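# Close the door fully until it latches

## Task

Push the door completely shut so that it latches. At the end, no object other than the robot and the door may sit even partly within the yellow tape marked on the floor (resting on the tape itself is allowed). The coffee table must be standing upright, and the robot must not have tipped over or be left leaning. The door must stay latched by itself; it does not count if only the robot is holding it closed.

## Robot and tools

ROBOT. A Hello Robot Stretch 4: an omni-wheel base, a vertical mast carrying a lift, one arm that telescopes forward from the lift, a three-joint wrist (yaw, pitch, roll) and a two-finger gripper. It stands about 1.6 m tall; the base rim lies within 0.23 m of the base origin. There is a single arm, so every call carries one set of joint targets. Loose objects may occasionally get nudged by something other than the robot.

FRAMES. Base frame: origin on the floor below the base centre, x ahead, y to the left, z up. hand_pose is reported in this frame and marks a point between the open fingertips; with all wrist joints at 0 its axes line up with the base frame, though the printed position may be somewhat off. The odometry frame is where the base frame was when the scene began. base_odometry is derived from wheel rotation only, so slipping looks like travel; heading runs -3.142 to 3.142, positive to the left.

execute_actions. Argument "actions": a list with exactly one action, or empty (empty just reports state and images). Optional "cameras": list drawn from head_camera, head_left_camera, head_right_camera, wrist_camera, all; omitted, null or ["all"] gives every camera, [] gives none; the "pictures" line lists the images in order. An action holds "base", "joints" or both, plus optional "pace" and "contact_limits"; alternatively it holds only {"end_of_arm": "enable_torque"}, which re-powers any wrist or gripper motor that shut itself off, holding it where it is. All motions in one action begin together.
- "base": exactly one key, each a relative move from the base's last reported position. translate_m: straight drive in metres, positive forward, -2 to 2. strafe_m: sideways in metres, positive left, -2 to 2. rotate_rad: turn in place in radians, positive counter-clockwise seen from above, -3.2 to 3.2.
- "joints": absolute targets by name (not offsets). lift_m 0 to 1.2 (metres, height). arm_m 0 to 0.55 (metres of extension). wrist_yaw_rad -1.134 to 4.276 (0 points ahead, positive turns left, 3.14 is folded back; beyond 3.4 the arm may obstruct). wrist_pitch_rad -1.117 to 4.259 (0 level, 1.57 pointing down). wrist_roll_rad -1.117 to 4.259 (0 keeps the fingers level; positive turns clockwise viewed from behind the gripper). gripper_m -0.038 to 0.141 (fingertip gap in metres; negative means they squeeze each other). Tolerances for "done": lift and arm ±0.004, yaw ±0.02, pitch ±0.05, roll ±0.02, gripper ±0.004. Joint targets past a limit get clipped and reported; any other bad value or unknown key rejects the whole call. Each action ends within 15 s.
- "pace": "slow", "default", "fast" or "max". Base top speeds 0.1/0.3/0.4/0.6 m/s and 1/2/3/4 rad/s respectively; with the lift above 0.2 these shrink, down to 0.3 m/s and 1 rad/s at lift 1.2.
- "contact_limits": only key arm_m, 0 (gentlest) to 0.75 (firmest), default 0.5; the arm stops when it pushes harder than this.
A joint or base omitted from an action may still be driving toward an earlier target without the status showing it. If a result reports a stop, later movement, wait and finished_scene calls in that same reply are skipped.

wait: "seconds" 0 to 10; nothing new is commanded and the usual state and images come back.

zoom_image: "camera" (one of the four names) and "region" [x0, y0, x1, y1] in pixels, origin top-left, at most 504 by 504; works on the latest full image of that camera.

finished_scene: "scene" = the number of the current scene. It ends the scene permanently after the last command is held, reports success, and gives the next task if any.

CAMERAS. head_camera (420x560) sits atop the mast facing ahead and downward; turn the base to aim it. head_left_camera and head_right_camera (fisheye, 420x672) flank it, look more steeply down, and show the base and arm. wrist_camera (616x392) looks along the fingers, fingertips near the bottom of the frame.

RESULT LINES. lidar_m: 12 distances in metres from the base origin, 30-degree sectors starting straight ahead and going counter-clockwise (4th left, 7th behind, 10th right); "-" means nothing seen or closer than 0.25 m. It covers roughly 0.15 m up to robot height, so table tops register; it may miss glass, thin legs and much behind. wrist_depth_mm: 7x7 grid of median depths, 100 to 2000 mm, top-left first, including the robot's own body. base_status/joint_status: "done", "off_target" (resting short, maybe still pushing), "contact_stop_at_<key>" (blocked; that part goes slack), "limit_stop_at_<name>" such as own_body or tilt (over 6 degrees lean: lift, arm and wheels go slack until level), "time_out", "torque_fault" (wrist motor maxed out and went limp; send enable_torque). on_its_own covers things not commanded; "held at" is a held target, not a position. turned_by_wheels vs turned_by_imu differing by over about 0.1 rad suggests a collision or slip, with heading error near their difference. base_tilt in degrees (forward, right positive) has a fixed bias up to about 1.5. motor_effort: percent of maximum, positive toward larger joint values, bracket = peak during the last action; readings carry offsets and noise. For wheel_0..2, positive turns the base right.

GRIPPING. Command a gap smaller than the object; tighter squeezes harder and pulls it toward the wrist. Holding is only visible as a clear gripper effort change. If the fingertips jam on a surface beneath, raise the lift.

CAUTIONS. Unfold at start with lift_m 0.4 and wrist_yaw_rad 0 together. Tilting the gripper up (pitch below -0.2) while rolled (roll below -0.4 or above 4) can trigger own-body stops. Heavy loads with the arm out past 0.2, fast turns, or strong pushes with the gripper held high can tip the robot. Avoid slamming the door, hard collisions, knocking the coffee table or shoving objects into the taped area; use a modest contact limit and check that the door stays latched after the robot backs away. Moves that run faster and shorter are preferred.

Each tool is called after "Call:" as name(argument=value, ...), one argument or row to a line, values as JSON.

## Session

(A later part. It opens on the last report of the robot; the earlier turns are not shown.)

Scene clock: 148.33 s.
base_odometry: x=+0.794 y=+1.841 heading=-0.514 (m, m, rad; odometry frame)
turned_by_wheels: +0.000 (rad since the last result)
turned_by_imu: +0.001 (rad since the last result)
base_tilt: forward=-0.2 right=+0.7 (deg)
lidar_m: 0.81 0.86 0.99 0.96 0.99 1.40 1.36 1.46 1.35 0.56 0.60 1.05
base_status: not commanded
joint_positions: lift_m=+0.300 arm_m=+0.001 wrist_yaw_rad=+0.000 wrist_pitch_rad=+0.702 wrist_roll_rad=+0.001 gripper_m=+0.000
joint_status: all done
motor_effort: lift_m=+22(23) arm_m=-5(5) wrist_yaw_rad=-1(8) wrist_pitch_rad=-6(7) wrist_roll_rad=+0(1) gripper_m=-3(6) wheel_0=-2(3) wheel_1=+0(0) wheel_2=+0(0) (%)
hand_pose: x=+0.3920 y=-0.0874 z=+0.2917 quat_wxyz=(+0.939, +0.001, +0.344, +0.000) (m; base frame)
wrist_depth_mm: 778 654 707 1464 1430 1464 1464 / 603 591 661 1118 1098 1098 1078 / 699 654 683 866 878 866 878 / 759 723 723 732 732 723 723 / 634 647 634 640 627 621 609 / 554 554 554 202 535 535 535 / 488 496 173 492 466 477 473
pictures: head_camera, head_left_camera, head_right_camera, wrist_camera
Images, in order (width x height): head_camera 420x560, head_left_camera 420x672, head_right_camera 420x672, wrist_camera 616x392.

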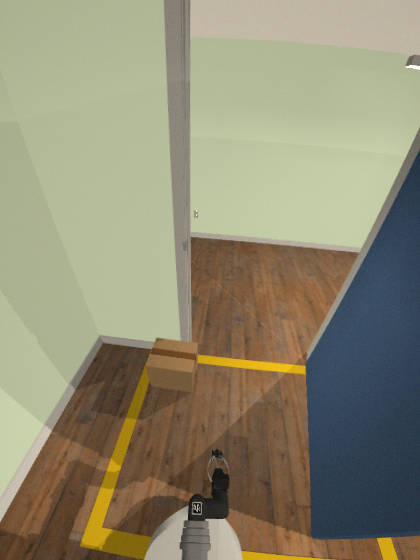

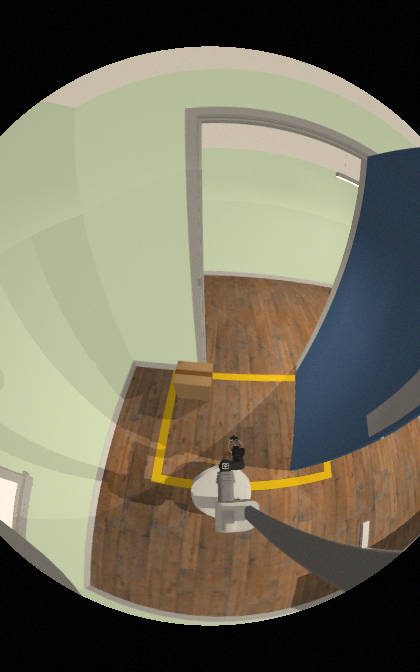

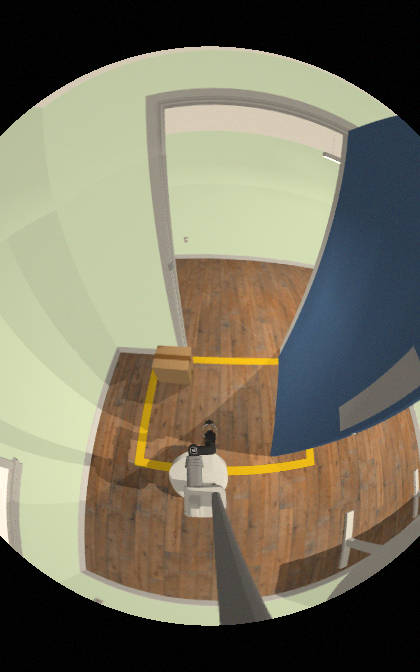

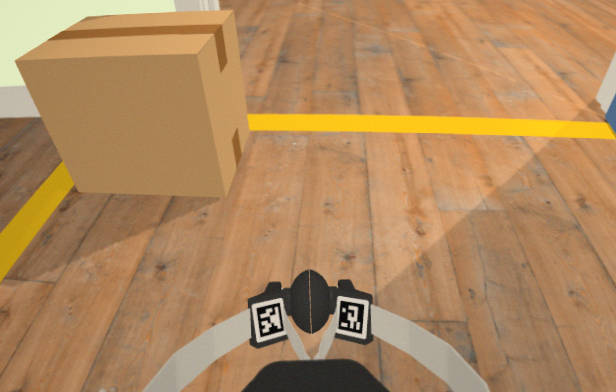

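Call:
execute_actions(
  actions=[
    {"base":{"strafe_m":-0.24},"joints":{"wrist_yaw_rad":1.57,"wrist_pitch_rad":0.3,"lift_m":0.1}},
  ],
  cameras=[],
)

Call:
execute_actions(
  actions=[
    {"base":{"translate_m":0.25},"joints":{"arm_m":0.3}},
  ],
)

Scene clock: 185.60 s.
base_odometry: x=+0.676 y=+1.632 heading=-0.515 (m, m, rad; odometry frame)
turned_by_wheels: +0.000 (rad since the last result)
turned_by_imu: +0.001 (rad since the last result)
base_tilt: forward=-0.2 right=+0.8 (deg)
lidar_m: 3.34 0.85 1.25 1.20 1.27 1.43 1.38 1.29 1.15 0.33 0.34 0.57
base_status: done
joint_positions: lift_m=+0.100 arm_m=+0.001 wrist_yaw_rad=+1.569 wrist_pitch_rad=+0.303 wrist_roll_rad=+0.001 gripper_m=+0.000
joint_status: all done
motor_effort: lift_m=+16(22) arm_m=-4(4) wrist_yaw_rad=+0(6) wrist_pitch_rad=-8(10) wrist_roll_rad=-1(1) gripper_m=-6(2) wheel_0=-2(8) wheel_1=-1(10) wheel_2=+0(2) (%)
hand_pose: x=+0.2594 y=+0.2753 z=+0.1925 quat_wxyz=(+0.700, -0.106, +0.107, +0.699) (m; base frame)
wrist_depth_mm: 1118 1078 1078 1042 1042 1008 1008 / 1138 1138 1098 1118 1078 1078 1025 / 1205 1205 1160 1118 1118 1118 1078 / 1098 1078 1060 1008 1008 976 946 / 732 723 723 707 691 683 661 / 549 549 549 203 504 517 500 / 442 442 173 445 404 415 415
pictures: none
No camera images: the call's "cameras" was empty. Leave "cameras" out to get every camera's image.

Scene clock: 187.90 s.
base_odometry: x=+0.894 y=+1.509 heading=-0.514 (m, m, rad; odometry frame)
turned_by_wheels: +0.000 (rad since the last result)
turned_by_imu: +0.000 (rad since the last result)
base_tilt: forward=-0.1 right=+0.7 (deg)
lidar_m: 3.09 0.63 0.83 1.19 1.26 1.67 1.64 1.29 0.32 0.33 0.39 0.73
base_status: done
joint_positions: lift_m=+0.100 arm_m=+0.299 wrist_yaw_rad=+1.570 wrist_pitch_rad=+0.303 wrist_roll_rad=+0.001 gripper_m=+0.000
joint_status: all done
motor_effort: lift_m=+17(17) arm_m=+5(5) wrist_yaw_rad=-1(0) wrist_pitch_rad=-8(9) wrist_roll_rad=-1(2) gripper_m=-5(3) wheel_0=+1(6) wheel_1=+2(5) wheel_2=+1(9) (%)
hand_pose: x=+0.5578 y=+0.2753 z=+0.1924 quat_wxyz=(+0.699, -0.106, +0.107, +0.699) (m; base frame)
wrist_depth_mm: 1060 1060 1025 1008 1008 820 535 / 1118 1138 1078 1042 1025 676 525 / 1138 1160 1118 1098 234 229 224 / 1118 1078 1060 866 242 235 233 / 741 732 707 627 253 248 243 / 544 544 544 201 260 260 256 / 439 439 173 278 279 272 271
pictures: head_camera, head_left_camera, head_right_camera, wrist_camera
Images, in order (width x height): head_camera 420x560, head_left_camera 420x672, head_right_camera 420x672, wrist_camera 616x392.

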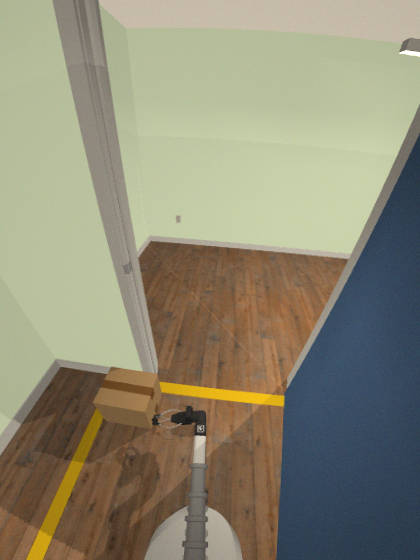

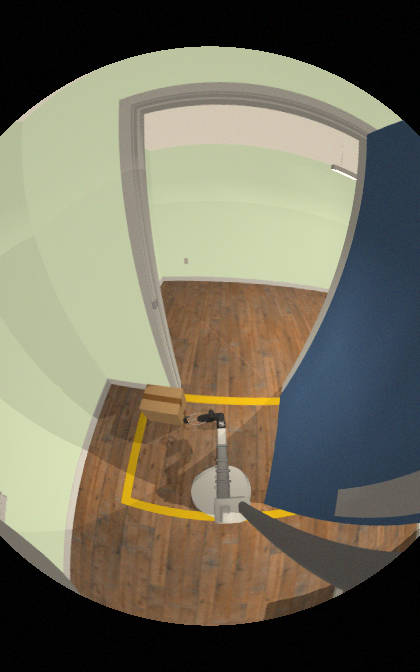

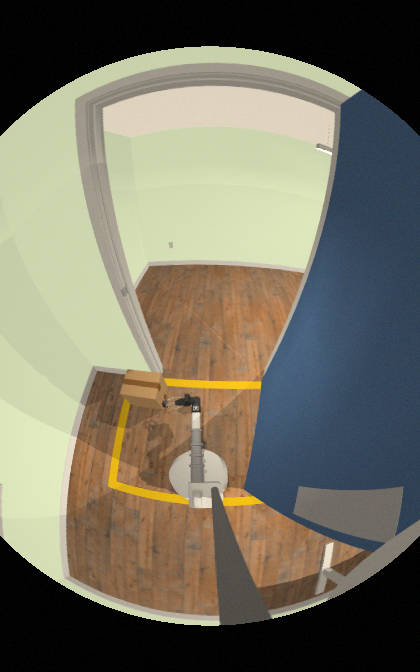

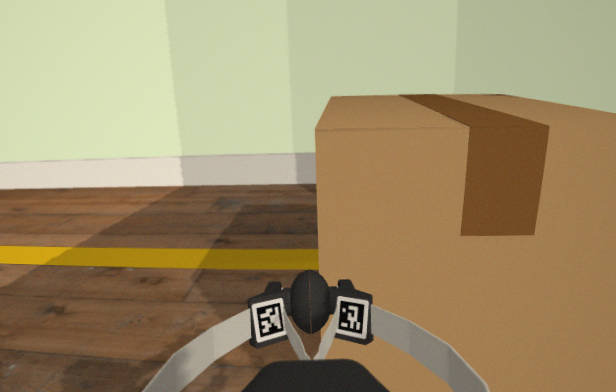

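Call:
execute_actions(
  actions=[
    {"joints":{"arm_m":0.41,"lift_m":0.03,"gripper_m":0.06}},
  ],
  cameras=["wrist_camera"],
)

Call:
execute_actions(
  actions=[
    {"base":{"strafe_m":0.12},"pace":"slow"},
  ],
  cameras=["head_camera","wrist_camera"],
)

Scene clock: 197.17 s.
base_odometry: x=+0.894 y=+1.509 heading=-0.514 (m, m, rad; odometry frame)
turned_by_wheels: +0.000 (rad since the last result)
turned_by_imu: +0.001 (rad since the last result)
base_tilt: forward=-0.1 right=+0.7 (deg)
lidar_m: 3.07 0.63 0.83 1.18 1.26 1.67 1.65 1.34 0.33 0.31 0.41 0.72
base_status: not commanded
joint_positions: lift_m=+0.030 arm_m=+0.409 wrist_yaw_rad=+1.570 wrist_pitch_rad=+0.303 wrist_roll_rad=+0.001 gripper_m=+0.060
joint_status: all done
motor_effort: lift_m=+16(15) arm_m=+4(3) wrist_yaw_rad=-1(0) wrist_pitch_rad=-8(8) wrist_roll_rad=+0(1) gripper_m=-2(6) wheel_0=+1(1) wheel_1=+2(2) wheel_2=+1(1) (%)
hand_pose: x=+0.6677 y=+0.2753 z=+0.1225 quat_wxyz=(+0.699, -0.106, +0.107, +0.699) (m; base frame)
wrist_depth_mm: 1042 218 211 207 204 199 314 / 1098 227 220 215 211 207 322 / 1118 1138 229 225 220 216 334 / 854 768 241 236 231 225 336 / 569 530 252 247 241 237 345 / 421 421 200 263 195 252 349 / 343 334 282 148 265 264 324
pictures: wrist_camera
Images, in order (width x height): wrist_camera 616x392.

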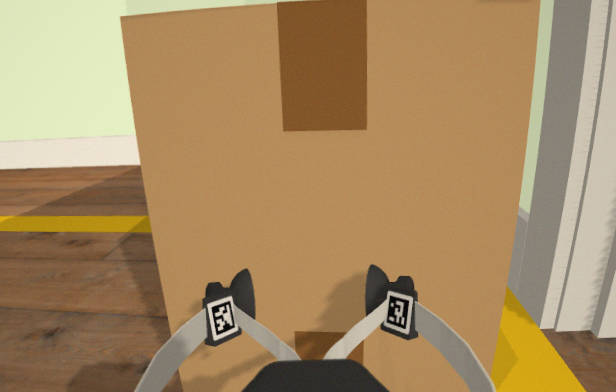

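Scene clock: 198.83 s.
base_odometry: x=+0.929 y=+1.559 heading=-0.611 (m, m, rad; odometry frame)
turned_by_wheels: -0.096 (rad since the last result)
turned_by_imu: -0.099 (rad since the last result)
base_tilt: forward=-0.1 right=+0.7 (deg)
lidar_m: 3.08 0.62 0.76 1.12 1.16 1.57 1.64 1.52 0.41 0.39 0.44 0.74
base_status: strafe_m contact_stop (by the wheels' count: +0.062 of +0.120)
joint_positions: lift_m=+0.030 arm_m=+0.409 wrist_yaw_rad=+1.570 wrist_pitch_rad=+0.303 wrist_roll_rad=+0.001 gripper_m=+0.060
joint_status: not commanded
on_its_own: the wheels are slack since a contact_stop
motor_effort: lift_m=+16(16) arm_m=+4(4) wrist_yaw_rad=+0(31) wrist_pitch_rad=-9(28) wrist_roll_rad=-2(0) gripper_m=-2(5) wheel_0=+0(35) wheel_1=+0(8) wheel_2=+0(25) (%)
hand_pose: x=+0.6679 y=+0.2752 z=+0.1224 quat_wxyz=(+0.700, -0.106, +0.107, +0.699) (m; base frame)
wrist_depth_mm: 976 220 221 222 224 319 296 / 1008 228 229 230 232 325 310 / 1078 239 241 241 243 351 320 / 854 250 251 252 253 359 334 / 564 264 262 265 265 364 347 / 415 283 200 281 195 377 359 / 338 324 289 148 293 314 324
pictures: head_camera, wrist_camera
Images, in order (width x height): head_camera 420x560, wrist_camera 616x392.

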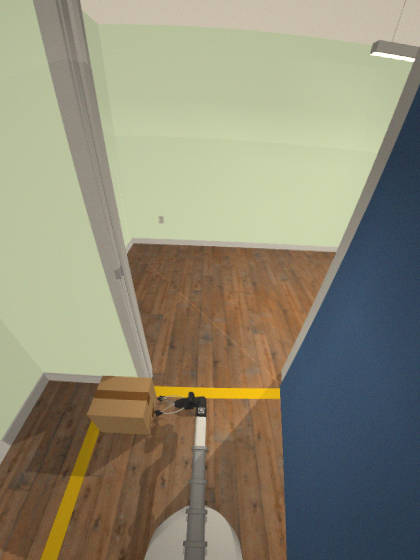

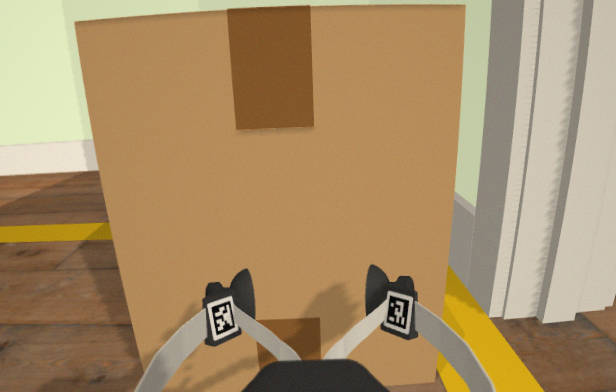

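Call:
execute_actions(
  actions=[
    {"base":{"rotate_rad":0.1},"joints":{"arm_m":0.0,"lift_m":0.1},"pace":"slow"},
  ],
  cameras=[],
)

Call:
execute_actions(
  actions=[
    {"base":{"strafe_m":-0.25},"pace":"slow"},
  ],
  cameras=["head_camera","head_right_camera"],
)

Scene clock: 238.80 s.
base_odometry: x=+0.930 y=+1.557 heading=-0.566 (m, m, rad; odometry frame)
turned_by_wheels: +0.044 (rad since the last result)
turned_by_imu: +0.047 (rad since the last result)
base_tilt: forward=-0.1 right=+0.8 (deg)
lidar_m: 3.08 0.64 0.78 1.12 1.19 1.66 1.64 1.45 0.41 0.38 0.46 0.75
base_status: rotate_rad contact_stop (by the wheels' count: +0.044 of +0.100)
joint_positions: lift_m=+0.100 arm_m=+0.001 wrist_yaw_rad=+1.570 wrist_pitch_rad=+0.303 wrist_roll_rad=+0.002 gripper_m=+0.060
joint_status: all done
on_its_own: the wheels are slack since a contact_stop
motor_effort: lift_m=+22(29) arm_m=-5(7) wrist_yaw_rad=+0(74) wrist_pitch_rad=-9(100) wrist_roll_rad=-2(10) gripper_m=-5(4) wheel_0=+0(34) wheel_1=+0(17) wheel_2=+0(21) (%)
hand_pose: x=+0.2595 y=+0.2753 z=+0.1919 quat_wxyz=(+0.700, -0.106, +0.107, +0.699) (m; base frame)
wrist_depth_mm: 1008 991 991 1008 991 976 931 / 1025 1025 1042 1042 1042 1025 866 / 1098 1098 1078 1078 1060 1060 430 / 1098 1078 1042 1025 991 891 433 / 741 723 715 699 683 609 436 / 549 539 200 544 193 521 433 / 442 433 436 148 427 407 404
pictures: none
No camera images: the call's "cameras" was empty. Leave "cameras" out to get every camera's image.

not run: a stop came earlier in this reply.

Oops, rotated into the box. Finish straightening, then try.

Call:
execute_actions(
  actions=[
    {"base":{"rotate_rad":0.055},"pace":"slow"},
  ],
  cameras=[],
)

Call:
execute_actions(
  actions=[
    {"base":{"strafe_m":-0.25},"pace":"slow"},
  ],
  cameras=["head_camera","head_right_camera"],
)

Scene clock: 244.67 s.
base_odometry: x=+0.930 y=+1.557 heading=-0.512 (m, m, rad; odometry frame)
turned_by_wheels: +0.055 (rad since the last result)
turned_by_imu: +0.057 (rad since the last result)
base_tilt: forward=-0.2 right=+0.7 (deg)
lidar_m: 3.07 0.60 0.85 1.12 1.19 1.69 1.62 1.38 0.37 0.38 0.46 0.84
base_status: done
joint_positions: lift_m=+0.100 arm_m=+0.001 wrist_yaw_rad=+1.570 wrist_pitch_rad=+0.303 wrist_roll_rad=+0.002 gripper_m=+0.060
joint_status: not commanded
motor_effort: lift_m=+22(22) arm_m=-5(5) wrist_yaw_rad=+0(0) wrist_pitch_rad=-8(9) wrist_roll_rad=-2(2) gripper_m=-3(2) wheel_0=-1(3) wheel_1=-1(4) wheel_2=-3(3) (%)
hand_pose: x=+0.2595 y=+0.2753 z=+0.1919 quat_wxyz=(+0.700, -0.106, +0.107, +0.699) (m; base frame)
wrist_depth_mm: 1008 1008 1008 976 976 931 931 / 1060 1060 1042 1025 1008 991 946 / 1118 1078 1078 1060 1042 1008 488 / 1098 1078 1042 1025 991 960 488 / 732 723 715 715 699 676 484 / 544 549 200 535 194 512 466 / 442 430 430 147 427 407 413
pictures: none
No camera images: the call's "cameras" was empty. Leave "cameras" out to get every camera's image.

Scene clock: 248.30 s.
base_odometry: x=+0.807 y=+1.339 heading=-0.512 (m, m, rad; odometry frame)
turned_by_wheels: +0.000 (rad since the last result)
turned_by_imu: +0.000 (rad since the last result)
base_tilt: forward=-0.1 right=+0.8 (deg)
lidar_m: 3.06 0.77 0.77 1.38 1.46 1.71 1.64 1.26 0.25 0.25 0.30 0.45
base_status: done
joint_positions: lift_m=+0.100 arm_m=+0.001 wrist_yaw_rad=+1.570 wrist_pitch_rad=+0.303 wrist_roll_rad=+0.002 gripper_m=+0.060
joint_status: not commanded
motor_effort: lift_m=+22(22) arm_m=-5(5) wrist_yaw_rad=-1(0) wrist_pitch_rad=-9(8) wrist_roll_rad=-2(2) gripper_m=-4(3) wheel_0=+2(6) wheel_1=-3(8) wheel_2=-1(2) (%)
hand_pose: x=+0.2594 y=+0.2753 z=+0.1919 quat_wxyz=(+0.699, -0.106, +0.107, +0.699) (m; base frame)
wrist_depth_mm: 1255 1255 1182 1229 1229 1160 991 / 1336 1308 1255 1281 1255 1205 917 / 1366 1366 1366 1308 1281 676 466 / 1098 1098 1025 991 1008 668 488 / 741 732 715 715 691 615 517 / 544 544 200 535 195 521 500 / 439 430 430 148 424 407 415
pictures: head_camera, head_right_camera
Images, in order (width x height): head_camera 420x560, head_right_camera 420x672.

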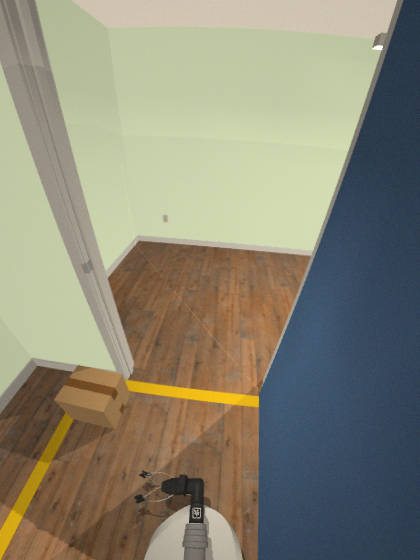

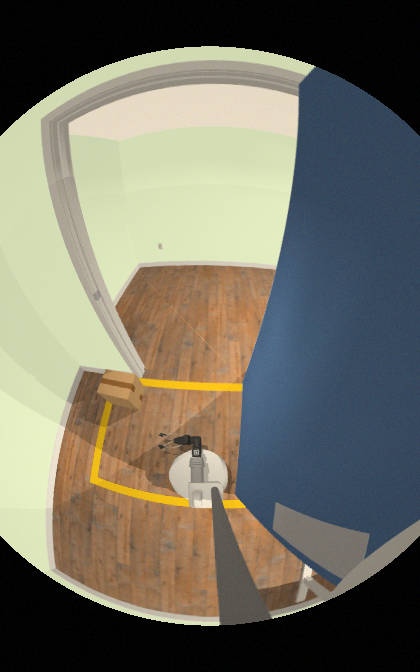

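Call:
execute_actions(
  actions=[
    {"base":{"translate_m":0.5},"joints":{"lift_m":0.3},"pace":"slow"},
  ],
  cameras=[],
)

Call:
execute_actions(
  actions=[
    {"base":{"rotate_rad":1.3},"joints":{"wrist_yaw_rad":0,"wrist_pitch_rad":0.9},"pace":"slow"},
  ],
)

Scene clock: 265.47 s.
base_odometry: x=+1.243 y=+1.094 heading=-0.512 (m, m, rad; odometry frame)
turned_by_wheels: +0.000 (rad since the last result)
turned_by_imu: +0.001 (rad since the last result)
base_tilt: forward=-0.2 right=+0.7 (deg)
lidar_m: 2.56 1.79 0.54 0.53 1.43 2.05 2.16 0.44 0.35 0.34 0.38 2.63
base_status: done
joint_positions: lift_m=+0.300 arm_m=+0.001 wrist_yaw_rad=+1.570 wrist_pitch_rad=+0.303 wrist_roll_rad=+0.002 gripper_m=+0.060
joint_status: all done
motor_effort: lift_m=+22(23) arm_m=-5(4) wrist_yaw_rad=-1(0) wrist_pitch_rad=-9(8) wrist_roll_rad=-2(2) gripper_m=-3(2) wheel_0=+3(5) wheel_1=+2(4) wheel_2=-1(7) (%)
hand_pose: x=+0.2594 y=+0.2753 z=+0.3919 quat_wxyz=(+0.699, -0.106, +0.107, +0.699) (m; base frame)
wrist_depth_mm: 1229 1229 1182 1160 484 445 1118 / 1308 1281 1255 1255 504 459 1182 / 1366 1308 1336 1308 512 484 1229 / 1397 1366 1336 768 525 508 1281 / 1205 1205 535 559 544 539 1078 / 904 891 200 517 194 574 831 / 732 715 559 148 591 654 683
pictures: none
No camera images: the call's "cameras" was empty. Leave "cameras" out to get every camera's image.

Scene clock: 268.07 s.
base_odometry: x=+1.243 y=+1.094 heading=+0.788 (m, m, rad; odometry frame)
turned_by_wheels: +1.299 (rad since the last result)
turned_by_imu: +1.327 (rad since the last result)
base_tilt: forward=-0.2 right=+0.6 (deg)
lidar_m: 0.52 1.35 1.64 2.15 0.60 0.38 0.34 0.34 0.44 2.53 2.42 0.65
base_status: done
joint_positions: lift_m=+0.300 arm_m=+0.001 wrist_yaw_rad=+0.001 wrist_pitch_rad=+0.901 wrist_roll_rad=+0.001 gripper_m=+0.060
joint_status: all done
motor_effort: lift_m=+21(22) arm_m=-4(5) wrist_yaw_rad=-3(9) wrist_pitch_rad=-3(5) wrist_roll_rad=-2(2) gripper_m=-2(3) wheel_0=-2(5) wheel_1=-3(5) wheel_2=-3(6) (%)
hand_pose: x=+0.3508 y=-0.0873 z=+0.2518 quat_wxyz=(+0.900, +0.000, +0.435, +0.000) (m; base frame)
wrist_depth_mm: 931 364 353 349 504 418 866 / 788 330 347 366 508 492 759 / 676 402 399 421 580 621 647 / 597 580 469 504 580 585 574 / 530 525 525 521 521 517 517 / 480 480 199 477 193 473 466 / 436 439 433 148 436 424 427
pictures: head_camera, head_left_camera, head_right_camera, wrist_camera
Images, in order (width x height): head_camera 420x560, head_left_camera 420x672, head_right_camera 420x672, wrist_camera 616x392.

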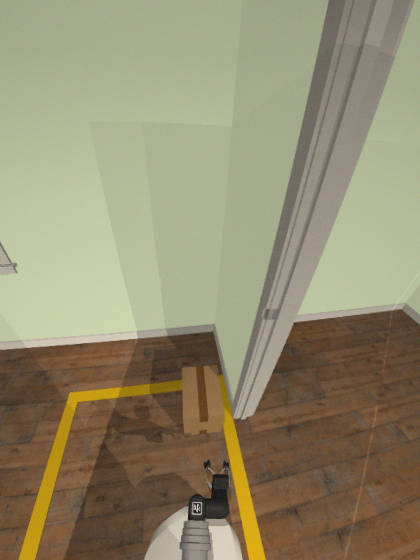

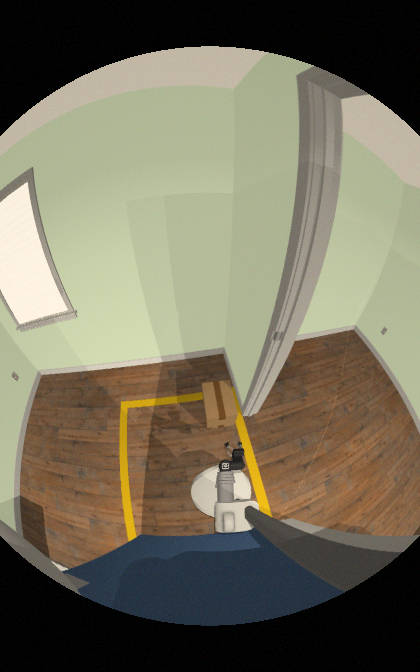

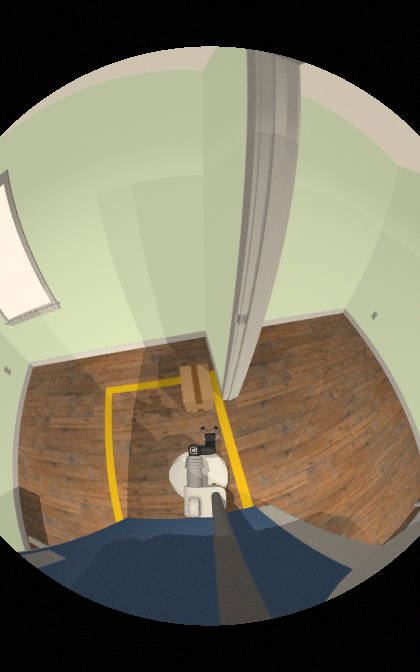

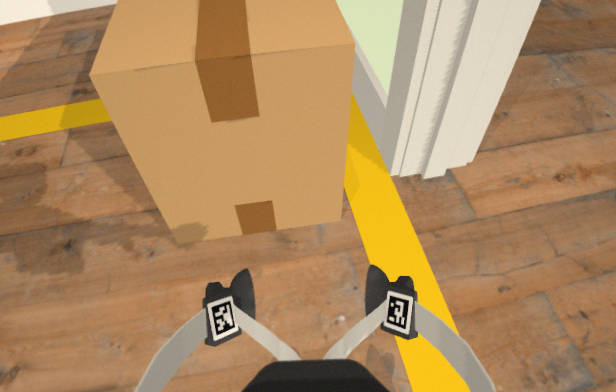

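Call:
execute_actions(
  actions=[
    {"base":{"rotate_rad":0.17},"joints":{"wrist_pitch_rad":0.35,"gripper_m":0.03},"pace":"slow"},
  ],
  cameras=["head_camera","wrist_camera"],
)

Scene clock: 277.20 s.
base_odometry: x=+1.243 y=+1.094 heading=+0.957 (m, m, rad; odometry frame)
turned_by_wheels: +0.169 (rad since the last result)
turned_by_imu: +0.174 (rad since the last result)
base_tilt: forward=-0.1 right=+0.7 (deg)
lidar_m: 0.53 1.39 1.88 2.17 0.50 0.35 0.34 0.36 0.56 2.55 1.96 0.55
base_status: done
joint_positions: lift_m=+0.300 arm_m=+0.001 wrist_yaw_rad=+0.000 wrist_pitch_rad=+0.353 wrist_roll_rad=+0.001 gripper_m=+0.030
joint_status: all done
motor_effort: lift_m=+22(21) arm_m=-5(5) wrist_yaw_rad=-1(3) wrist_pitch_rad=-9(10) wrist_roll_rad=-2(2) gripper_m=-1(3) wheel_0=-2(5) wheel_1=-2(6) wheel_2=-4(8) (%)
hand_pose: x=+0.4424 y=-0.0873 z=+0.3783 quat_wxyz=(+0.984, +0.001, +0.176, +0.000) (m; base frame)
wrist_depth_mm: 1025 1025 1025 1060 991 504 349 / 1078 1060 1078 1060 1008 521 353 / 1118 1138 1098 1138 1042 525 364 / 1160 1205 1182 1182 750 539 379 / 1078 1060 991 469 462 539 397 / 809 820 370 359 193 449 418 / 683 676 368 153 364 455 442
pictures: head_camera, wrist_camera
Images, in order (width x height): head_camera 420x560, wrist_camera 616x392.

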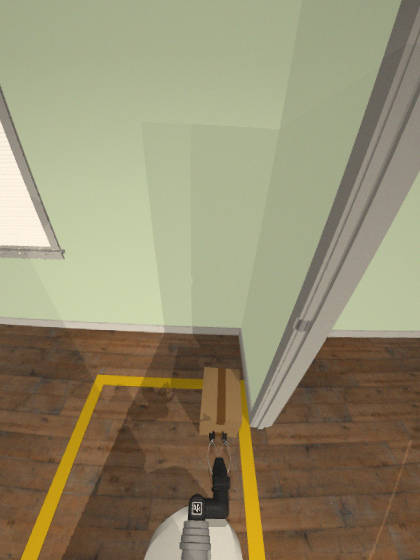

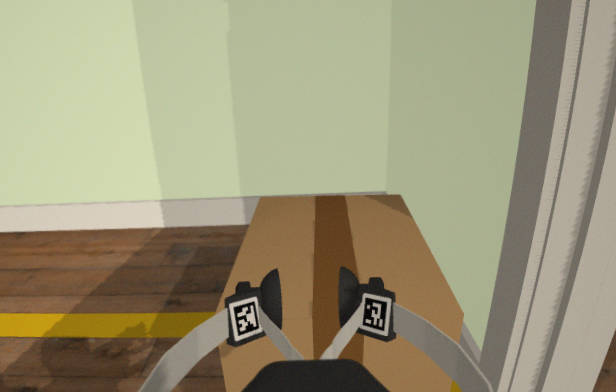

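Call:
execute_actions(
  actions=[
    {"base":{"translate_m":-0.05},"pace":"slow"},
  ],
  cameras=[],
)

Call:
execute_actions(
  actions=[
    {"joints":{"lift_m":0.04}},
  ],
  cameras=["wrist_camera"],
)

Call:
execute_actions(
  actions=[
    {"joints":{"arm_m":0.25},"pace":"slow","contact_limits":{"arm_m":0.6}},
  ],
  cameras=["head_camera","wrist_camera"],
)

Scene clock: 287.43 s.
base_odometry: x=+1.215 y=+1.054 heading=+0.957 (m, m, rad; odometry frame)
turned_by_wheels: +0.000 (rad since the last result)
turned_by_imu: +0.001 (rad since the last result)
base_tilt: forward=-0.1 right=+0.8 (deg)
lidar_m: 0.58 1.45 1.97 2.17 0.44 0.29 0.29 0.31 0.46 2.56 2.04 0.60
base_status: done
joint_positions: lift_m=+0.300 arm_m=+0.001 wrist_yaw_rad=+0.000 wrist_pitch_rad=+0.353 wrist_roll_rad=+0.001 gripper_m=+0.030
joint_status: not commanded
motor_effort: lift_m=+21(22) arm_m=-5(4) wrist_yaw_rad=-2(3) wrist_pitch_rad=-9(9) wrist_roll_rad=-2(2) gripper_m=-2(2) wheel_0=-3(3) wheel_1=-1(4) wheel_2=+2(8) (%)
hand_pose: x=+0.4424 y=-0.0873 z=+0.3783 quat_wxyz=(+0.984, +0.001, +0.176, +0.000) (m; base frame)
wrist_depth_mm: 1042 1042 1060 1060 976 512 370 / 1118 1118 1138 1138 991 517 379 / 1182 1182 1160 1205 1042 525 404 / 1229 1281 1229 647 759 544 421 / 1060 1078 991 469 466 512 445 / 809 831 404 404 193 517 477 / 676 668 433 153 430 508 512
pictures: none
No camera images: the call's "cameras" was empty. Leave "cameras" out to get every camera's image.

Scene clock: 289.13 s.
base_odometry: x=+1.215 y=+1.054 heading=+0.957 (m, m, rad; odometry frame)
turned_by_wheels: +0.000 (rad since the last result)
turned_by_imu: +0.000 (rad since the last result)
base_tilt: forward=-0.1 right=+0.7 (deg)
lidar_m: 0.57 1.45 1.94 2.16 0.42 0.31 0.29 0.31 0.43 2.56 2.03 0.60
base_status: not commanded
joint_positions: lift_m=+0.075 arm_m=+0.001 wrist_yaw_rad=+0.000 wrist_pitch_rad=+0.352 wrist_roll_rad=+0.001 gripper_m=+0.030
joint_status: lift_m limit_stop_at_own_body (moved -0.225 of -0.260)
on_its_own: lift_m is slack since a limit_stop_at_own_body (your +0.040 is given up); arm_m is slack since a limit_stop_at_own_body
motor_effort: lift_m=+19(21) arm_m=+0(5) wrist_yaw_rad=-3(2) wrist_pitch_rad=-7(9) wrist_roll_rad=-2(1) gripper_m=-5(3) wheel_0=-2(3) wheel_1=+0(2) wheel_2=+1(3) (%)
hand_pose: x=+0.4425 y=-0.0873 z=+0.1535 quat_wxyz=(+0.985, +0.001, +0.175, +0.000) (m; base frame)
wrist_depth_mm: 1060 1060 1078 1098 1008 517 368 / 1098 1098 332 327 325 430 384 / 1160 1138 351 345 343 436 402 / 854 831 375 364 362 473 421 / 597 597 397 384 384 484 449 / 455 455 404 404 193 436 430 / 375 375 357 153 364 353 362
pictures: wrist_camera
Images, in order (width x height): wrist_camera 616x392.

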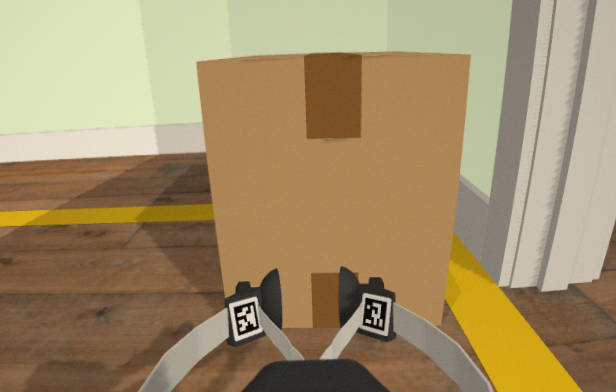

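not run: a stop came earlier in this reply.

Call:
execute_actions(
  actions=[
    {"joints":{"arm_m":0.11}},
  ],
  cameras=[],
)

Call:
execute_actions(
  actions=[
    {"joints":{"lift_m":0.035}},
  ],
  cameras=[],
)

Call:
execute_actions(
  actions=[
    {"joints":{"arm_m":0.35},"pace":"slow","contact_limits":{"arm_m":0.6}},
  ],
  cameras=["head_camera","wrist_camera"],
)

Scene clock: 297.17 s.
base_odometry: x=+1.215 y=+1.054 heading=+0.957 (m, m, rad; odometry frame)
turned_by_wheels: +0.000 (rad since the last result)
turned_by_imu: +0.001 (rad since the last result)
base_tilt: forward=-0.1 right=+0.8 (deg)
lidar_m: 0.58 1.47 1.97 2.16 0.44 0.29 0.30 0.31 0.47 2.56 2.03 0.61
base_status: not commanded
joint_positions: lift_m=+0.075 arm_m=+0.109 wrist_yaw_rad=+0.000 wrist_pitch_rad=+0.352 wrist_roll_rad=+0.001 gripper_m=+0.030
joint_status: all done
on_its_own: lift_m is slack since a limit_stop_at_own_body (your +0.040 is given up)
motor_effort: lift_m=+19(19) arm_m=+4(5) wrist_yaw_rad=-2(2) wrist_pitch_rad=-7(7) wrist_roll_rad=-2(2) gripper_m=-3(5) wheel_0=-2(2) wheel_1=-1(1) wheel_2=+1(2) (%)
hand_pose: x=+0.5509 y=-0.0874 z=+0.1535 quat_wxyz=(+0.985, +0.001, +0.175, +0.000) (m; base frame)
wrist_depth_mm: 946 960 976 991 991 504 370 / 1008 991 226 223 222 220 330 / 1042 1060 236 235 234 232 345 / 831 820 249 248 245 246 357 / 591 597 265 262 260 258 359 / 452 459 273 276 193 278 368 / 377 370 294 153 291 297 362
pictures: none
No camera images: the call's "cameras" was empty. Leave "cameras" out to get every camera's image.

Scene clock: 298.17 s.
base_odometry: x=+1.215 y=+1.054 heading=+0.957 (m, m, rad; odometry frame)
turned_by_wheels: +0.000 (rad since the last result)
turned_by_imu: +0.000 (rad since the last result)
base_tilt: forward=-0.1 right=+0.7 (deg)
lidar_m: 0.57 1.44 1.97 2.15 0.43 0.31 0.29 0.32 0.47 2.57 2.01 0.59
base_status: not commanded
joint_positions: lift_m=+0.035 arm_m=+0.109 wrist_yaw_rad=+0.000 wrist_pitch_rad=+0.352 wrist_roll_rad=+0.001 gripper_m=+0.030
joint_status: all done
motor_effort: lift_m=+16(17) arm_m=+5(4) wrist_yaw_rad=-2(2) wrist_pitch_rad=-7(7) wrist_roll_rad=-1(1) gripper_m=+0(5) wheel_0=-2(2) wheel_1=-1(1) wheel_2=+2(2) (%)
hand_pose: x=+0.5509 y=-0.0874 z=+0.1139 quat_wxyz=(+0.985, +0.001, +0.175, +0.000) (m; base frame)
wrist_depth_mm: 946 946 214 213 211 210 317 / 1025 991 224 222 222 220 330 / 1060 1025 236 235 234 231 345 / 723 707 250 248 247 245 359 / 512 504 264 263 262 262 359 / 392 392 273 276 193 279 353 / 324 319 294 152 294 291 310
pictures: none
No camera images: the call's "cameras" was empty. Leave "cameras" out to get every camera's image.

Scene clock: 301.83 s.
base_odometry: x=+1.214 y=+1.053 heading=+0.957 (m, m, rad; odometry frame)
turned_by_wheels: +0.000 (rad since the last result)
turned_by_imu: +0.001 (rad since the last result)
base_tilt: forward=-0.2 right=+0.6 (deg)
lidar_m: 0.78 1.46 1.96 2.16 0.42 0.30 0.30 0.32 0.46 2.56 2.06 0.71
base_status: not commanded
joint_positions: lift_m=+0.035 arm_m=+0.348 wrist_yaw_rad=-0.010 wrist_pitch_rad=+0.358 wrist_roll_rad=+0.001 gripper_m=+0.030
joint_status: all done
on_its_own: wrist_yaw_rad is at rest, and its effort (+27) is outside its rest range (-13 to +13)
motor_effort: lift_m=+16(16) arm_m=+12(15) wrist_yaw_rad=+27(44) wrist_pitch_rad=-22(29) wrist_roll_rad=-1(2) gripper_m=-1(4) wheel_0=+3(3) wheel_1=+4(3) wheel_2=-11(15) (%)
contact_limits: arm_m 0.6
hand_pose: x=+0.7880 y=-0.0901 z=+0.1125 quat_wxyz=(+0.984, +0.002, +0.178, -0.005) (m; base frame)
wrist_depth_mm: 741 196 188 180 172 165 - / 778 209 197 188 181 172 168 / 809 809 209 200 191 182 176 / 699 640 221 211 201 192 187 / 500 469 236 223 213 203 201 / 384 384 212 234 189 214 332 / 319 315 265 149 238 221 307
pictures: head_camera, wrist_camera
Images, in order (width x height): head_camera 420x560, wrist_camera 616x392.

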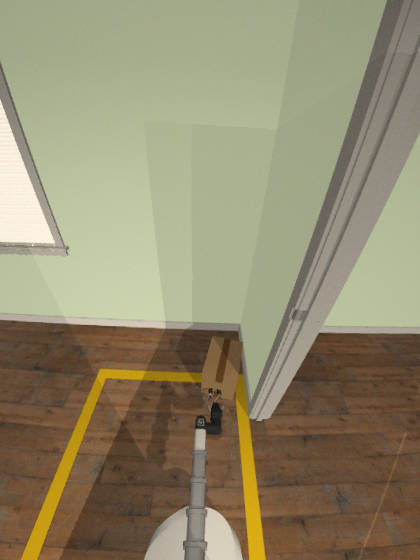

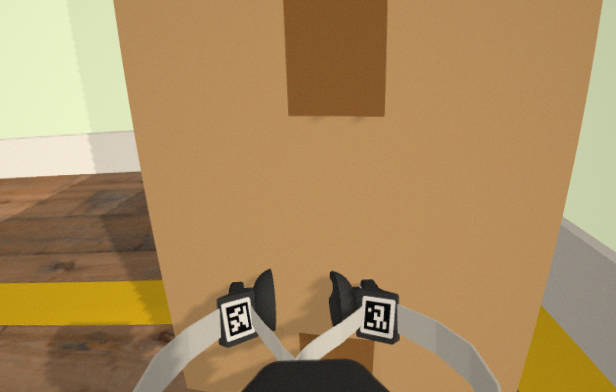

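Call:
execute_actions(
  actions=[
    {"joints":{"arm_m":0.48},"pace":"slow","contact_limits":{"arm_m":0.5}},
  ],
  cameras=["head_camera","wrist_camera"],
)

Scene clock: 315.83 s.
base_odometry: x=+1.214 y=+1.053 heading=+0.958 (m, m, rad; odometry frame)
turned_by_wheels: +0.001 (rad since the last result)
turned_by_imu: +0.002 (rad since the last result)
base_tilt: forward=-0.1 right=+0.7 (deg)
lidar_m: 0.87 1.45 1.95 2.16 0.43 0.31 0.28 0.31 0.46 2.56 2.02 0.71
base_status: not commanded
joint_positions: lift_m=+0.035 arm_m=+0.478 wrist_yaw_rad=-0.005 wrist_pitch_rad=+0.362 wrist_roll_rad=+0.001 gripper_m=+0.030
joint_status: all done
on_its_own: wrist_yaw_rad is at rest, and its effort (+14) is outside its rest range (-13 to +13); wrist_pitch_rad is at rest, and its effort (-34) is outside its rest range (-23 to +23)
motor_effort: lift_m=+16(16) arm_m=+13(16) wrist_yaw_rad=+14(40) wrist_pitch_rad=-34(34) wrist_roll_rad=-2(2) gripper_m=+0(2) wheel_0=+7(7) wheel_1=+6(6) wheel_2=-10(12) (%)
contact_limits: arm_m 0.5
hand_pose: x=+0.9178 y=-0.0889 z=+0.1114 quat_wxyz=(+0.984, +0.001, +0.180, -0.003) (m; base frame)
wrist_depth_mm: 627 211 187 169 155 141 - / 647 224 199 178 162 148 141 / 691 242 211 190 171 156 149 / 691 597 225 200 180 163 338 / 488 462 242 213 191 172 343 / 377 382 209 196 197 182 343 / 314 310 268 164 161 190 301
pictures: head_camera, wrist_camera
Images, in order (width x height): head_camera 420x560, wrist_camera 616x392.

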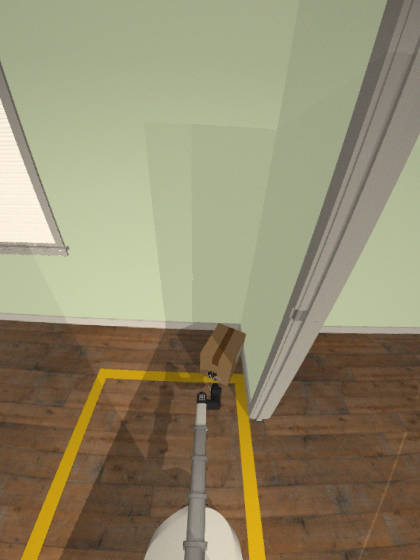

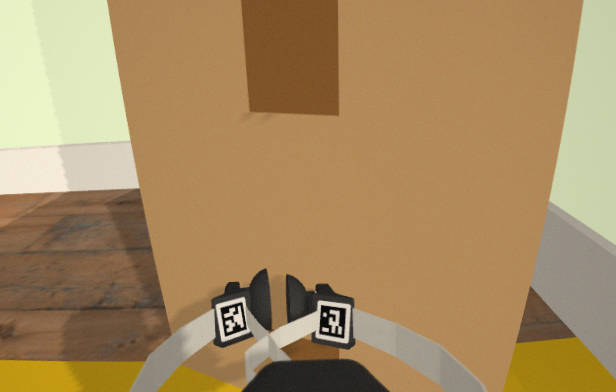

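Call:
execute_actions(
  actions=[
    {"joints":{"arm_m":0.36,"gripper_m":0.0}},
  ],
  cameras=[],
)

Call:
execute_actions(
  actions=[
    {"base":{"strafe_m":-0.05},"pace":"slow"},
  ],
  cameras=["head_camera","wrist_camera"],
)

Scene clock: 323.43 s.
base_odometry: x=+1.215 y=+1.054 heading=+0.957 (m, m, rad; odometry frame)
turned_by_wheels: +0.000 (rad since the last result)
turned_by_imu: +0.001 (rad since the last result)
base_tilt: forward=-0.1 right=+0.7 (deg)
lidar_m: 0.85 1.43 1.97 2.15 0.45 0.31 0.27 0.31 0.45 2.55 2.03 0.72
base_status: not commanded
joint_positions: lift_m=+0.035 arm_m=+0.361 wrist_yaw_rad=+0.000 wrist_pitch_rad=+0.353 wrist_roll_rad=+0.001 gripper_m=+0.000
joint_status: all done
motor_effort: lift_m=+16(16) arm_m=-5(10) wrist_yaw_rad=-1(14) wrist_pitch_rad=-8(33) wrist_roll_rad=-2(1) gripper_m=-3(3) wheel_0=-1(8) wheel_1=+1(6) wheel_2=+1(10) (%)
hand_pose: x=+0.8024 y=-0.0874 z=+0.1138 quat_wxyz=(+0.984, +0.001, +0.175, +0.000) (m; base frame)
wrist_depth_mm: 732 741 306 276 252 415 362 / 759 759 320 290 263 442 359 / 798 788 340 304 277 449 366 / 715 707 362 324 291 466 362 / 512 504 389 343 307 439 353 / 389 392 387 202 312 370 342 / 320 324 173 325 298 303 309
pictures: none
No camera images: the call's "cameras" was empty. Leave "cameras" out to get every camera's image.

Scene clock: 325.03 s.
base_odometry: x=+1.255 y=+1.025 heading=+0.957 (m, m, rad; odometry frame)
turned_by_wheels: +0.000 (rad since the last result)
turned_by_imu: +0.000 (rad since the last result)
base_tilt: forward=-0.1 right=+0.7 (deg)
lidar_m: 0.86 1.44 1.95 2.21 0.46 0.31 0.28 0.32 0.49 2.51 2.04 0.68
base_status: done
joint_positions: lift_m=+0.035 arm_m=+0.361 wrist_yaw_rad=+0.000 wrist_pitch_rad=+0.353 wrist_roll_rad=+0.001 gripper_m=+0.000
joint_status: not commanded
motor_effort: lift_m=+16(16) arm_m=-5(4) wrist_yaw_rad=-2(2) wrist_pitch_rad=-8(8) wrist_roll_rad=-2(2) gripper_m=-3(3) wheel_0=+2(5) wheel_1=-1(4) wheel_2=+0(1) (%)
hand_pose: x=+0.8024 y=-0.0874 z=+0.1138 quat_wxyz=(+0.984, +0.001, +0.175, +0.000) (m; base frame)
wrist_depth_mm: 723 317 279 255 274 399 291 / 768 340 296 268 291 407 297 / 788 778 315 282 315 413 298 / 723 615 336 298 342 413 296 / 504 477 359 315 377 397 289 / 389 387 370 202 347 357 287 / 322 322 173 325 298 306 287
pictures: head_camera, wrist_camera
Images, in order (width x height): head_camera 420x560, wrist_camera 616x392.

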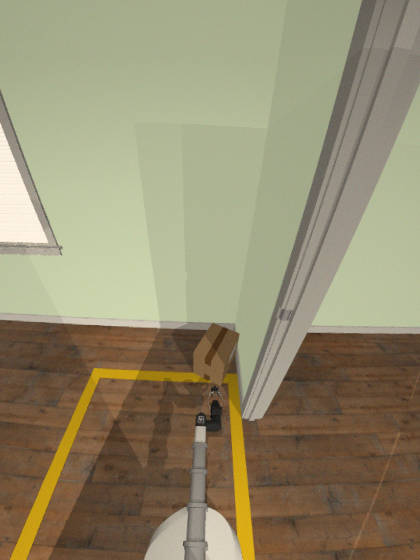

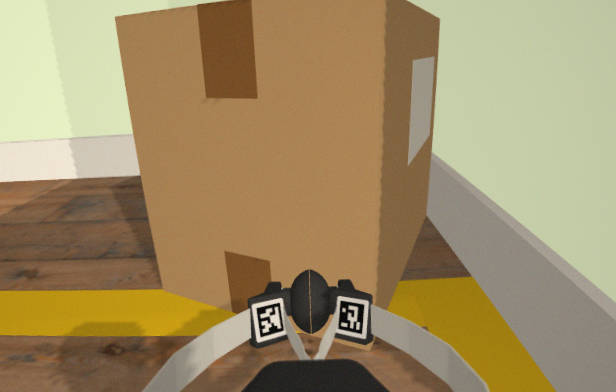

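Call:
execute_actions(
  actions=[
    {"base":{"strafe_m":-0.03},"pace":"slow"},
  ],
  cameras=[],
)

Call:
execute_actions(
  actions=[
    {"joints":{"arm_m":0.52},"pace":"slow"},
  ],
  cameras=["head_camera","wrist_camera"],
)

Scene clock: 333.83 s.
base_odometry: x=+1.280 y=+1.008 heading=+0.957 (m, m, rad; odometry frame)
turned_by_wheels: +0.000 (rad since the last result)
turned_by_imu: +0.001 (rad since the last result)
base_tilt: forward=-0.1 right=+0.8 (deg)
lidar_m: 0.86 1.46 1.94 2.22 0.44 0.33 0.30 0.31 0.51 2.46 2.03 0.67
base_status: done
joint_positions: lift_m=+0.035 arm_m=+0.361 wrist_yaw_rad=+0.000 wrist_pitch_rad=+0.353 wrist_roll_rad=+0.001 gripper_m=+0.000
joint_status: not commanded
motor_effort: lift_m=+16(16) arm_m=-4(5) wrist_yaw_rad=-2(2) wrist_pitch_rad=-8(8) wrist_roll_rad=-2(2) gripper_m=-4(3) wheel_0=+2(5) wheel_1=-1(7) wheel_2=-1(1) (%)
hand_pose: x=+0.8024 y=-0.0874 z=+0.1138 quat_wxyz=(+0.984, +0.001, +0.175, +0.000) (m; base frame)
wrist_depth_mm: 732 300 268 246 392 340 247 / 768 319 282 257 410 343 251 / 798 342 297 273 445 347 256 / 715 366 319 289 459 357 259 / 504 399 342 306 452 330 258 / 387 389 357 202 364 330 242 / 320 322 173 324 298 290 239
pictures: none
No camera images: the call's "cameras" was empty. Leave "cameras" out to get every camera's image.

Scene clock: 336.70 s.
base_odometry: x=+1.280 y=+1.007 heading=+0.956 (m, m, rad; odometry frame)
turned_by_wheels: -0.001 (rad since the last result)
turned_by_imu: -0.001 (rad since the last result)
base_tilt: forward=-0.1 right=+0.7 (deg)
lidar_m: 0.93 1.47 1.96 2.25 0.45 0.30 0.29 0.31 0.51 2.48 2.05 0.67
base_status: not commanded
joint_positions: lift_m=+0.035 arm_m=+0.518 wrist_yaw_rad=-0.019 wrist_pitch_rad=+0.359 wrist_roll_rad=+0.001 gripper_m=+0.000
joint_status: all done
on_its_own: wrist_yaw_rad is at rest, and its effort (+54) is outside its rest range (-13 to +13); wrist_pitch_rad is at rest, and its effort (-26) is outside its rest range (-23 to +23)
motor_effort: lift_m=+16(16) arm_m=+12(17) wrist_yaw_rad=+54(55) wrist_pitch_rad=-26(36) wrist_roll_rad=-2(2) gripper_m=-2(5) wheel_0=-2(4) wheel_1=+0(3) wheel_2=-15(16) (%)
hand_pose: x=+0.9571 y=-0.0927 z=+0.1121 quat_wxyz=(+0.984, +0.002, +0.178, -0.010) (m; base frame)
wrist_depth_mm: 209 197 186 177 410 301 224 / 221 208 196 185 418 309 229 / 237 223 208 194 433 315 232 / 256 237 220 208 436 320 236 / 277 255 234 218 433 301 238 / 366 276 247 203 187 298 229 / 312 300 170 150 307 245 219
pictures: head_camera, wrist_camera
Images, in order (width x height): head_camera 420x560, wrist_camera 616x392.

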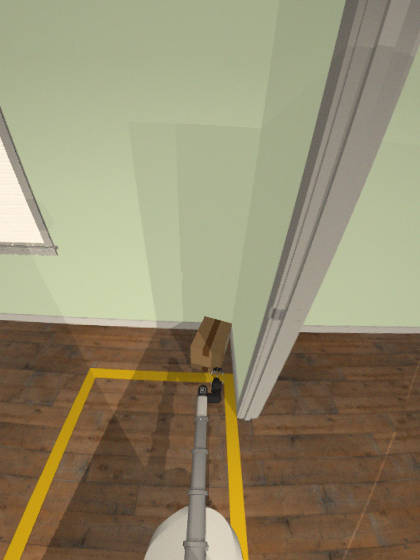

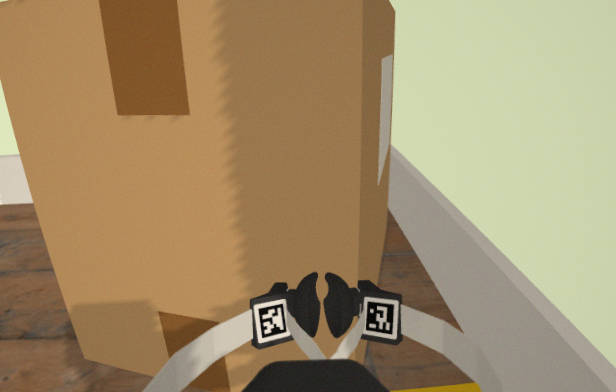

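Good. Retract and check.

Call:
execute_actions(
  actions=[
    {"joints":{"arm_m":0.3,"wrist_pitch_rad":0.6,"lift_m":0.15}},
  ],
  cameras=["head_camera","wrist_camera"],
)

Scene clock: 342.13 s.
base_odometry: x=+1.280 y=+1.008 heading=+0.958 (m, m, rad; odometry frame)
turned_by_wheels: +0.001 (rad since the last result)
turned_by_imu: +0.003 (rad since the last result)
base_tilt: forward=-0.1 right=+0.7 (deg)
lidar_m: 0.94 1.44 1.93 2.24 0.43 0.30 0.29 0.32 0.48 2.49 2.04 0.68
base_status: not commanded
joint_positions: lift_m=+0.150 arm_m=+0.301 wrist_yaw_rad=+0.000 wrist_pitch_rad=+0.602 wrist_roll_rad=+0.001 gripper_m=+0.000
joint_status: all done
motor_effort: lift_m=+22(22) arm_m=-4(9) wrist_yaw_rad=+0(55) wrist_pitch_rad=-6(22) wrist_roll_rad=-2(2) gripper_m=-5(6) wheel_0=+0(2) wheel_1=+0(1) wheel_2=+0(15) (%)
hand_pose: x=+0.7095 y=-0.0874 z=+0.1646 quat_wxyz=(+0.955, +0.001, +0.296, +0.000) (m; base frame)
wrist_depth_mm: 788 778 407 384 574 338 248 / 842 842 439 413 597 345 253 / 778 759 488 455 603 353 257 / 603 597 539 504 554 359 259 / 500 488 488 488 477 347 262 / 415 415 415 202 397 334 241 / 366 366 173 368 343 300 242
pictures: head_camera, wrist_camera
Images, in order (width x height): head_camera 420x560, wrist_camera 616x392.

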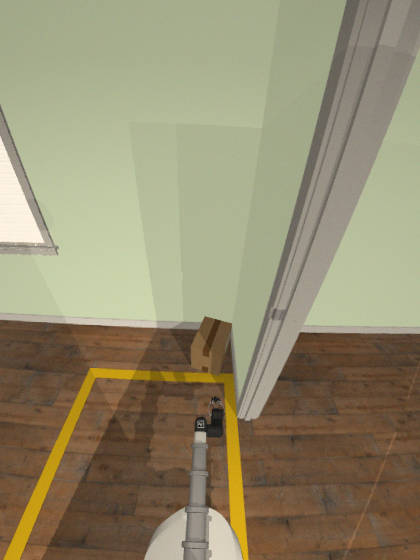

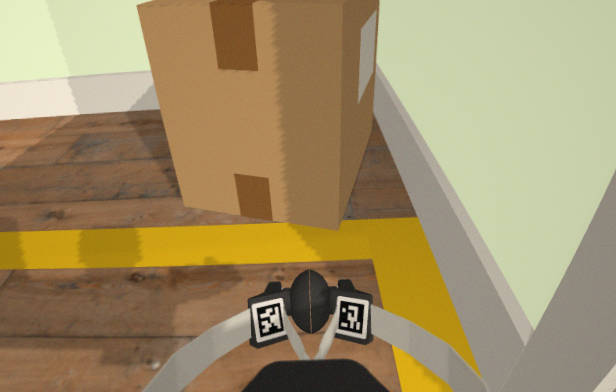

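Call:
execute_actions(
  actions=[
    {"base":{"translate_m":0.1},"joints":{"arm_m":0,"lift_m":0.3,"wrist_yaw_rad":3.1,"wrist_pitch_rad":0}},
  ],
  cameras=[],
)

Call:
execute_actions(
  actions=[
    {"base":{"strafe_m":0.8}},
  ],
  cameras=["head_left_camera","head_right_camera"],
)

Scene clock: 354.00 s.
base_odometry: x=+1.337 y=+1.089 heading=+0.957 (m, m, rad; odometry frame)
turned_by_wheels: +0.000 (rad since the last result)
turned_by_imu: +0.001 (rad since the last result)
base_tilt: forward=-0.1 right=+0.8 (deg)
lidar_m: 0.85 1.34 1.80 2.24 0.55 0.43 0.39 0.43 2.52 2.48 1.88 0.58
base_status: done
joint_positions: lift_m=+0.300 arm_m=+0.001 wrist_yaw_rad=+3.099 wrist_pitch_rad=+0.003 wrist_roll_rad=+0.001 gripper_m=+0.000
joint_status: all done
motor_effort: lift_m=+22(25) arm_m=-4(5) wrist_yaw_rad=+1(2) wrist_pitch_rad=-9(12) wrist_roll_rad=-1(2) gripper_m=-5(4) wheel_0=+0(5) wheel_1=+0(6) wheel_2=-1(10) (%)
hand_pose: x=-0.1129 y=+0.0995 z=+0.4772 quat_wxyz=(+0.021, -0.001, +0.001, +1.000) (m; base frame)
wrist_depth_mm: - 138 530 525 535 539 539 / - 135 535 535 530 535 535 / - 131 201 535 535 535 539 / 112 139 290 535 539 539 535 / 525 535 530 535 535 535 539 / 530 530 535 202 535 544 535 / 544 535 173 535 544 539 535
pictures: none
No camera images: the call's "cameras" was empty. Leave "cameras" out to get every camera's image.

Scene clock: 358.00 s.
base_odometry: x=+0.683 y=+1.550 heading=+0.957 (m, m, rad; odometry frame)
turned_by_wheels: +0.000 (rad since the last result)
turned_by_imu: +0.002 (rad since the last result)
base_tilt: forward=-0.2 right=+0.7 (deg)
lidar_m: 1.27 1.31 1.52 1.45 1.28 1.10 0.36 0.38 0.58 3.29 1.16 1.15
base_status: done
joint_positions: lift_m=+0.300 arm_m=+0.001 wrist_yaw_rad=+3.100 wrist_pitch_rad=+0.003 wrist_roll_rad=+0.001 gripper_m=+0.000
joint_status: not commanded
motor_effort: lift_m=+22(22) arm_m=-4(5) wrist_yaw_rad=+0(1) wrist_pitch_rad=-8(8) wrist_roll_rad=-1(2) gripper_m=-5(4) wheel_0=+0(9) wheel_1=+0(9) wheel_2=+0(0) (%)
hand_pose: x=-0.1129 y=+0.0995 z=+0.4772 quat_wxyz=(+0.021, -0.001, +0.001, +1.000) (m; base frame)
wrist_depth_mm: - 138 - - - - 1756 / - 135 - - - 1430 1182 / - 131 202 - - - 1205 / 112 139 290 - - - 1863 / 512 512 - - - - 1921 / 517 508 535 202 1618 1708 1366 / 512 508 173 1308 1098 1098 1160
pictures: head_left_camera, head_right_camera
Images, in order (width x height): head_left_camera 420x672, head_right_camera 420x672.

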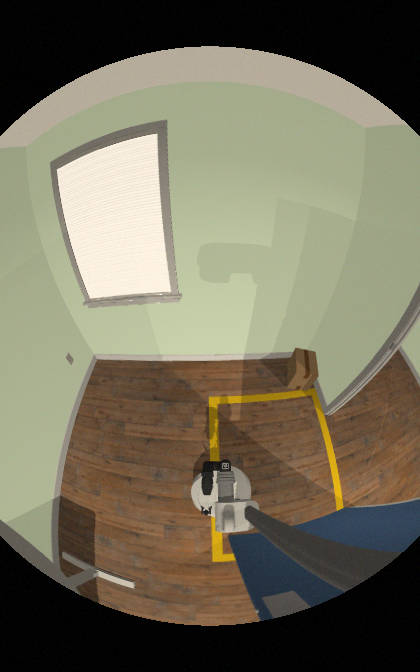

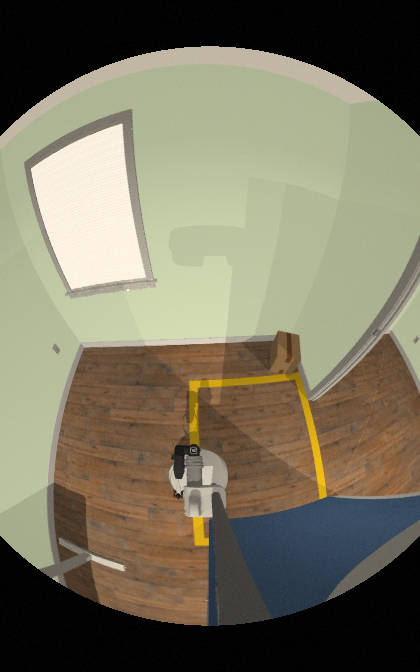

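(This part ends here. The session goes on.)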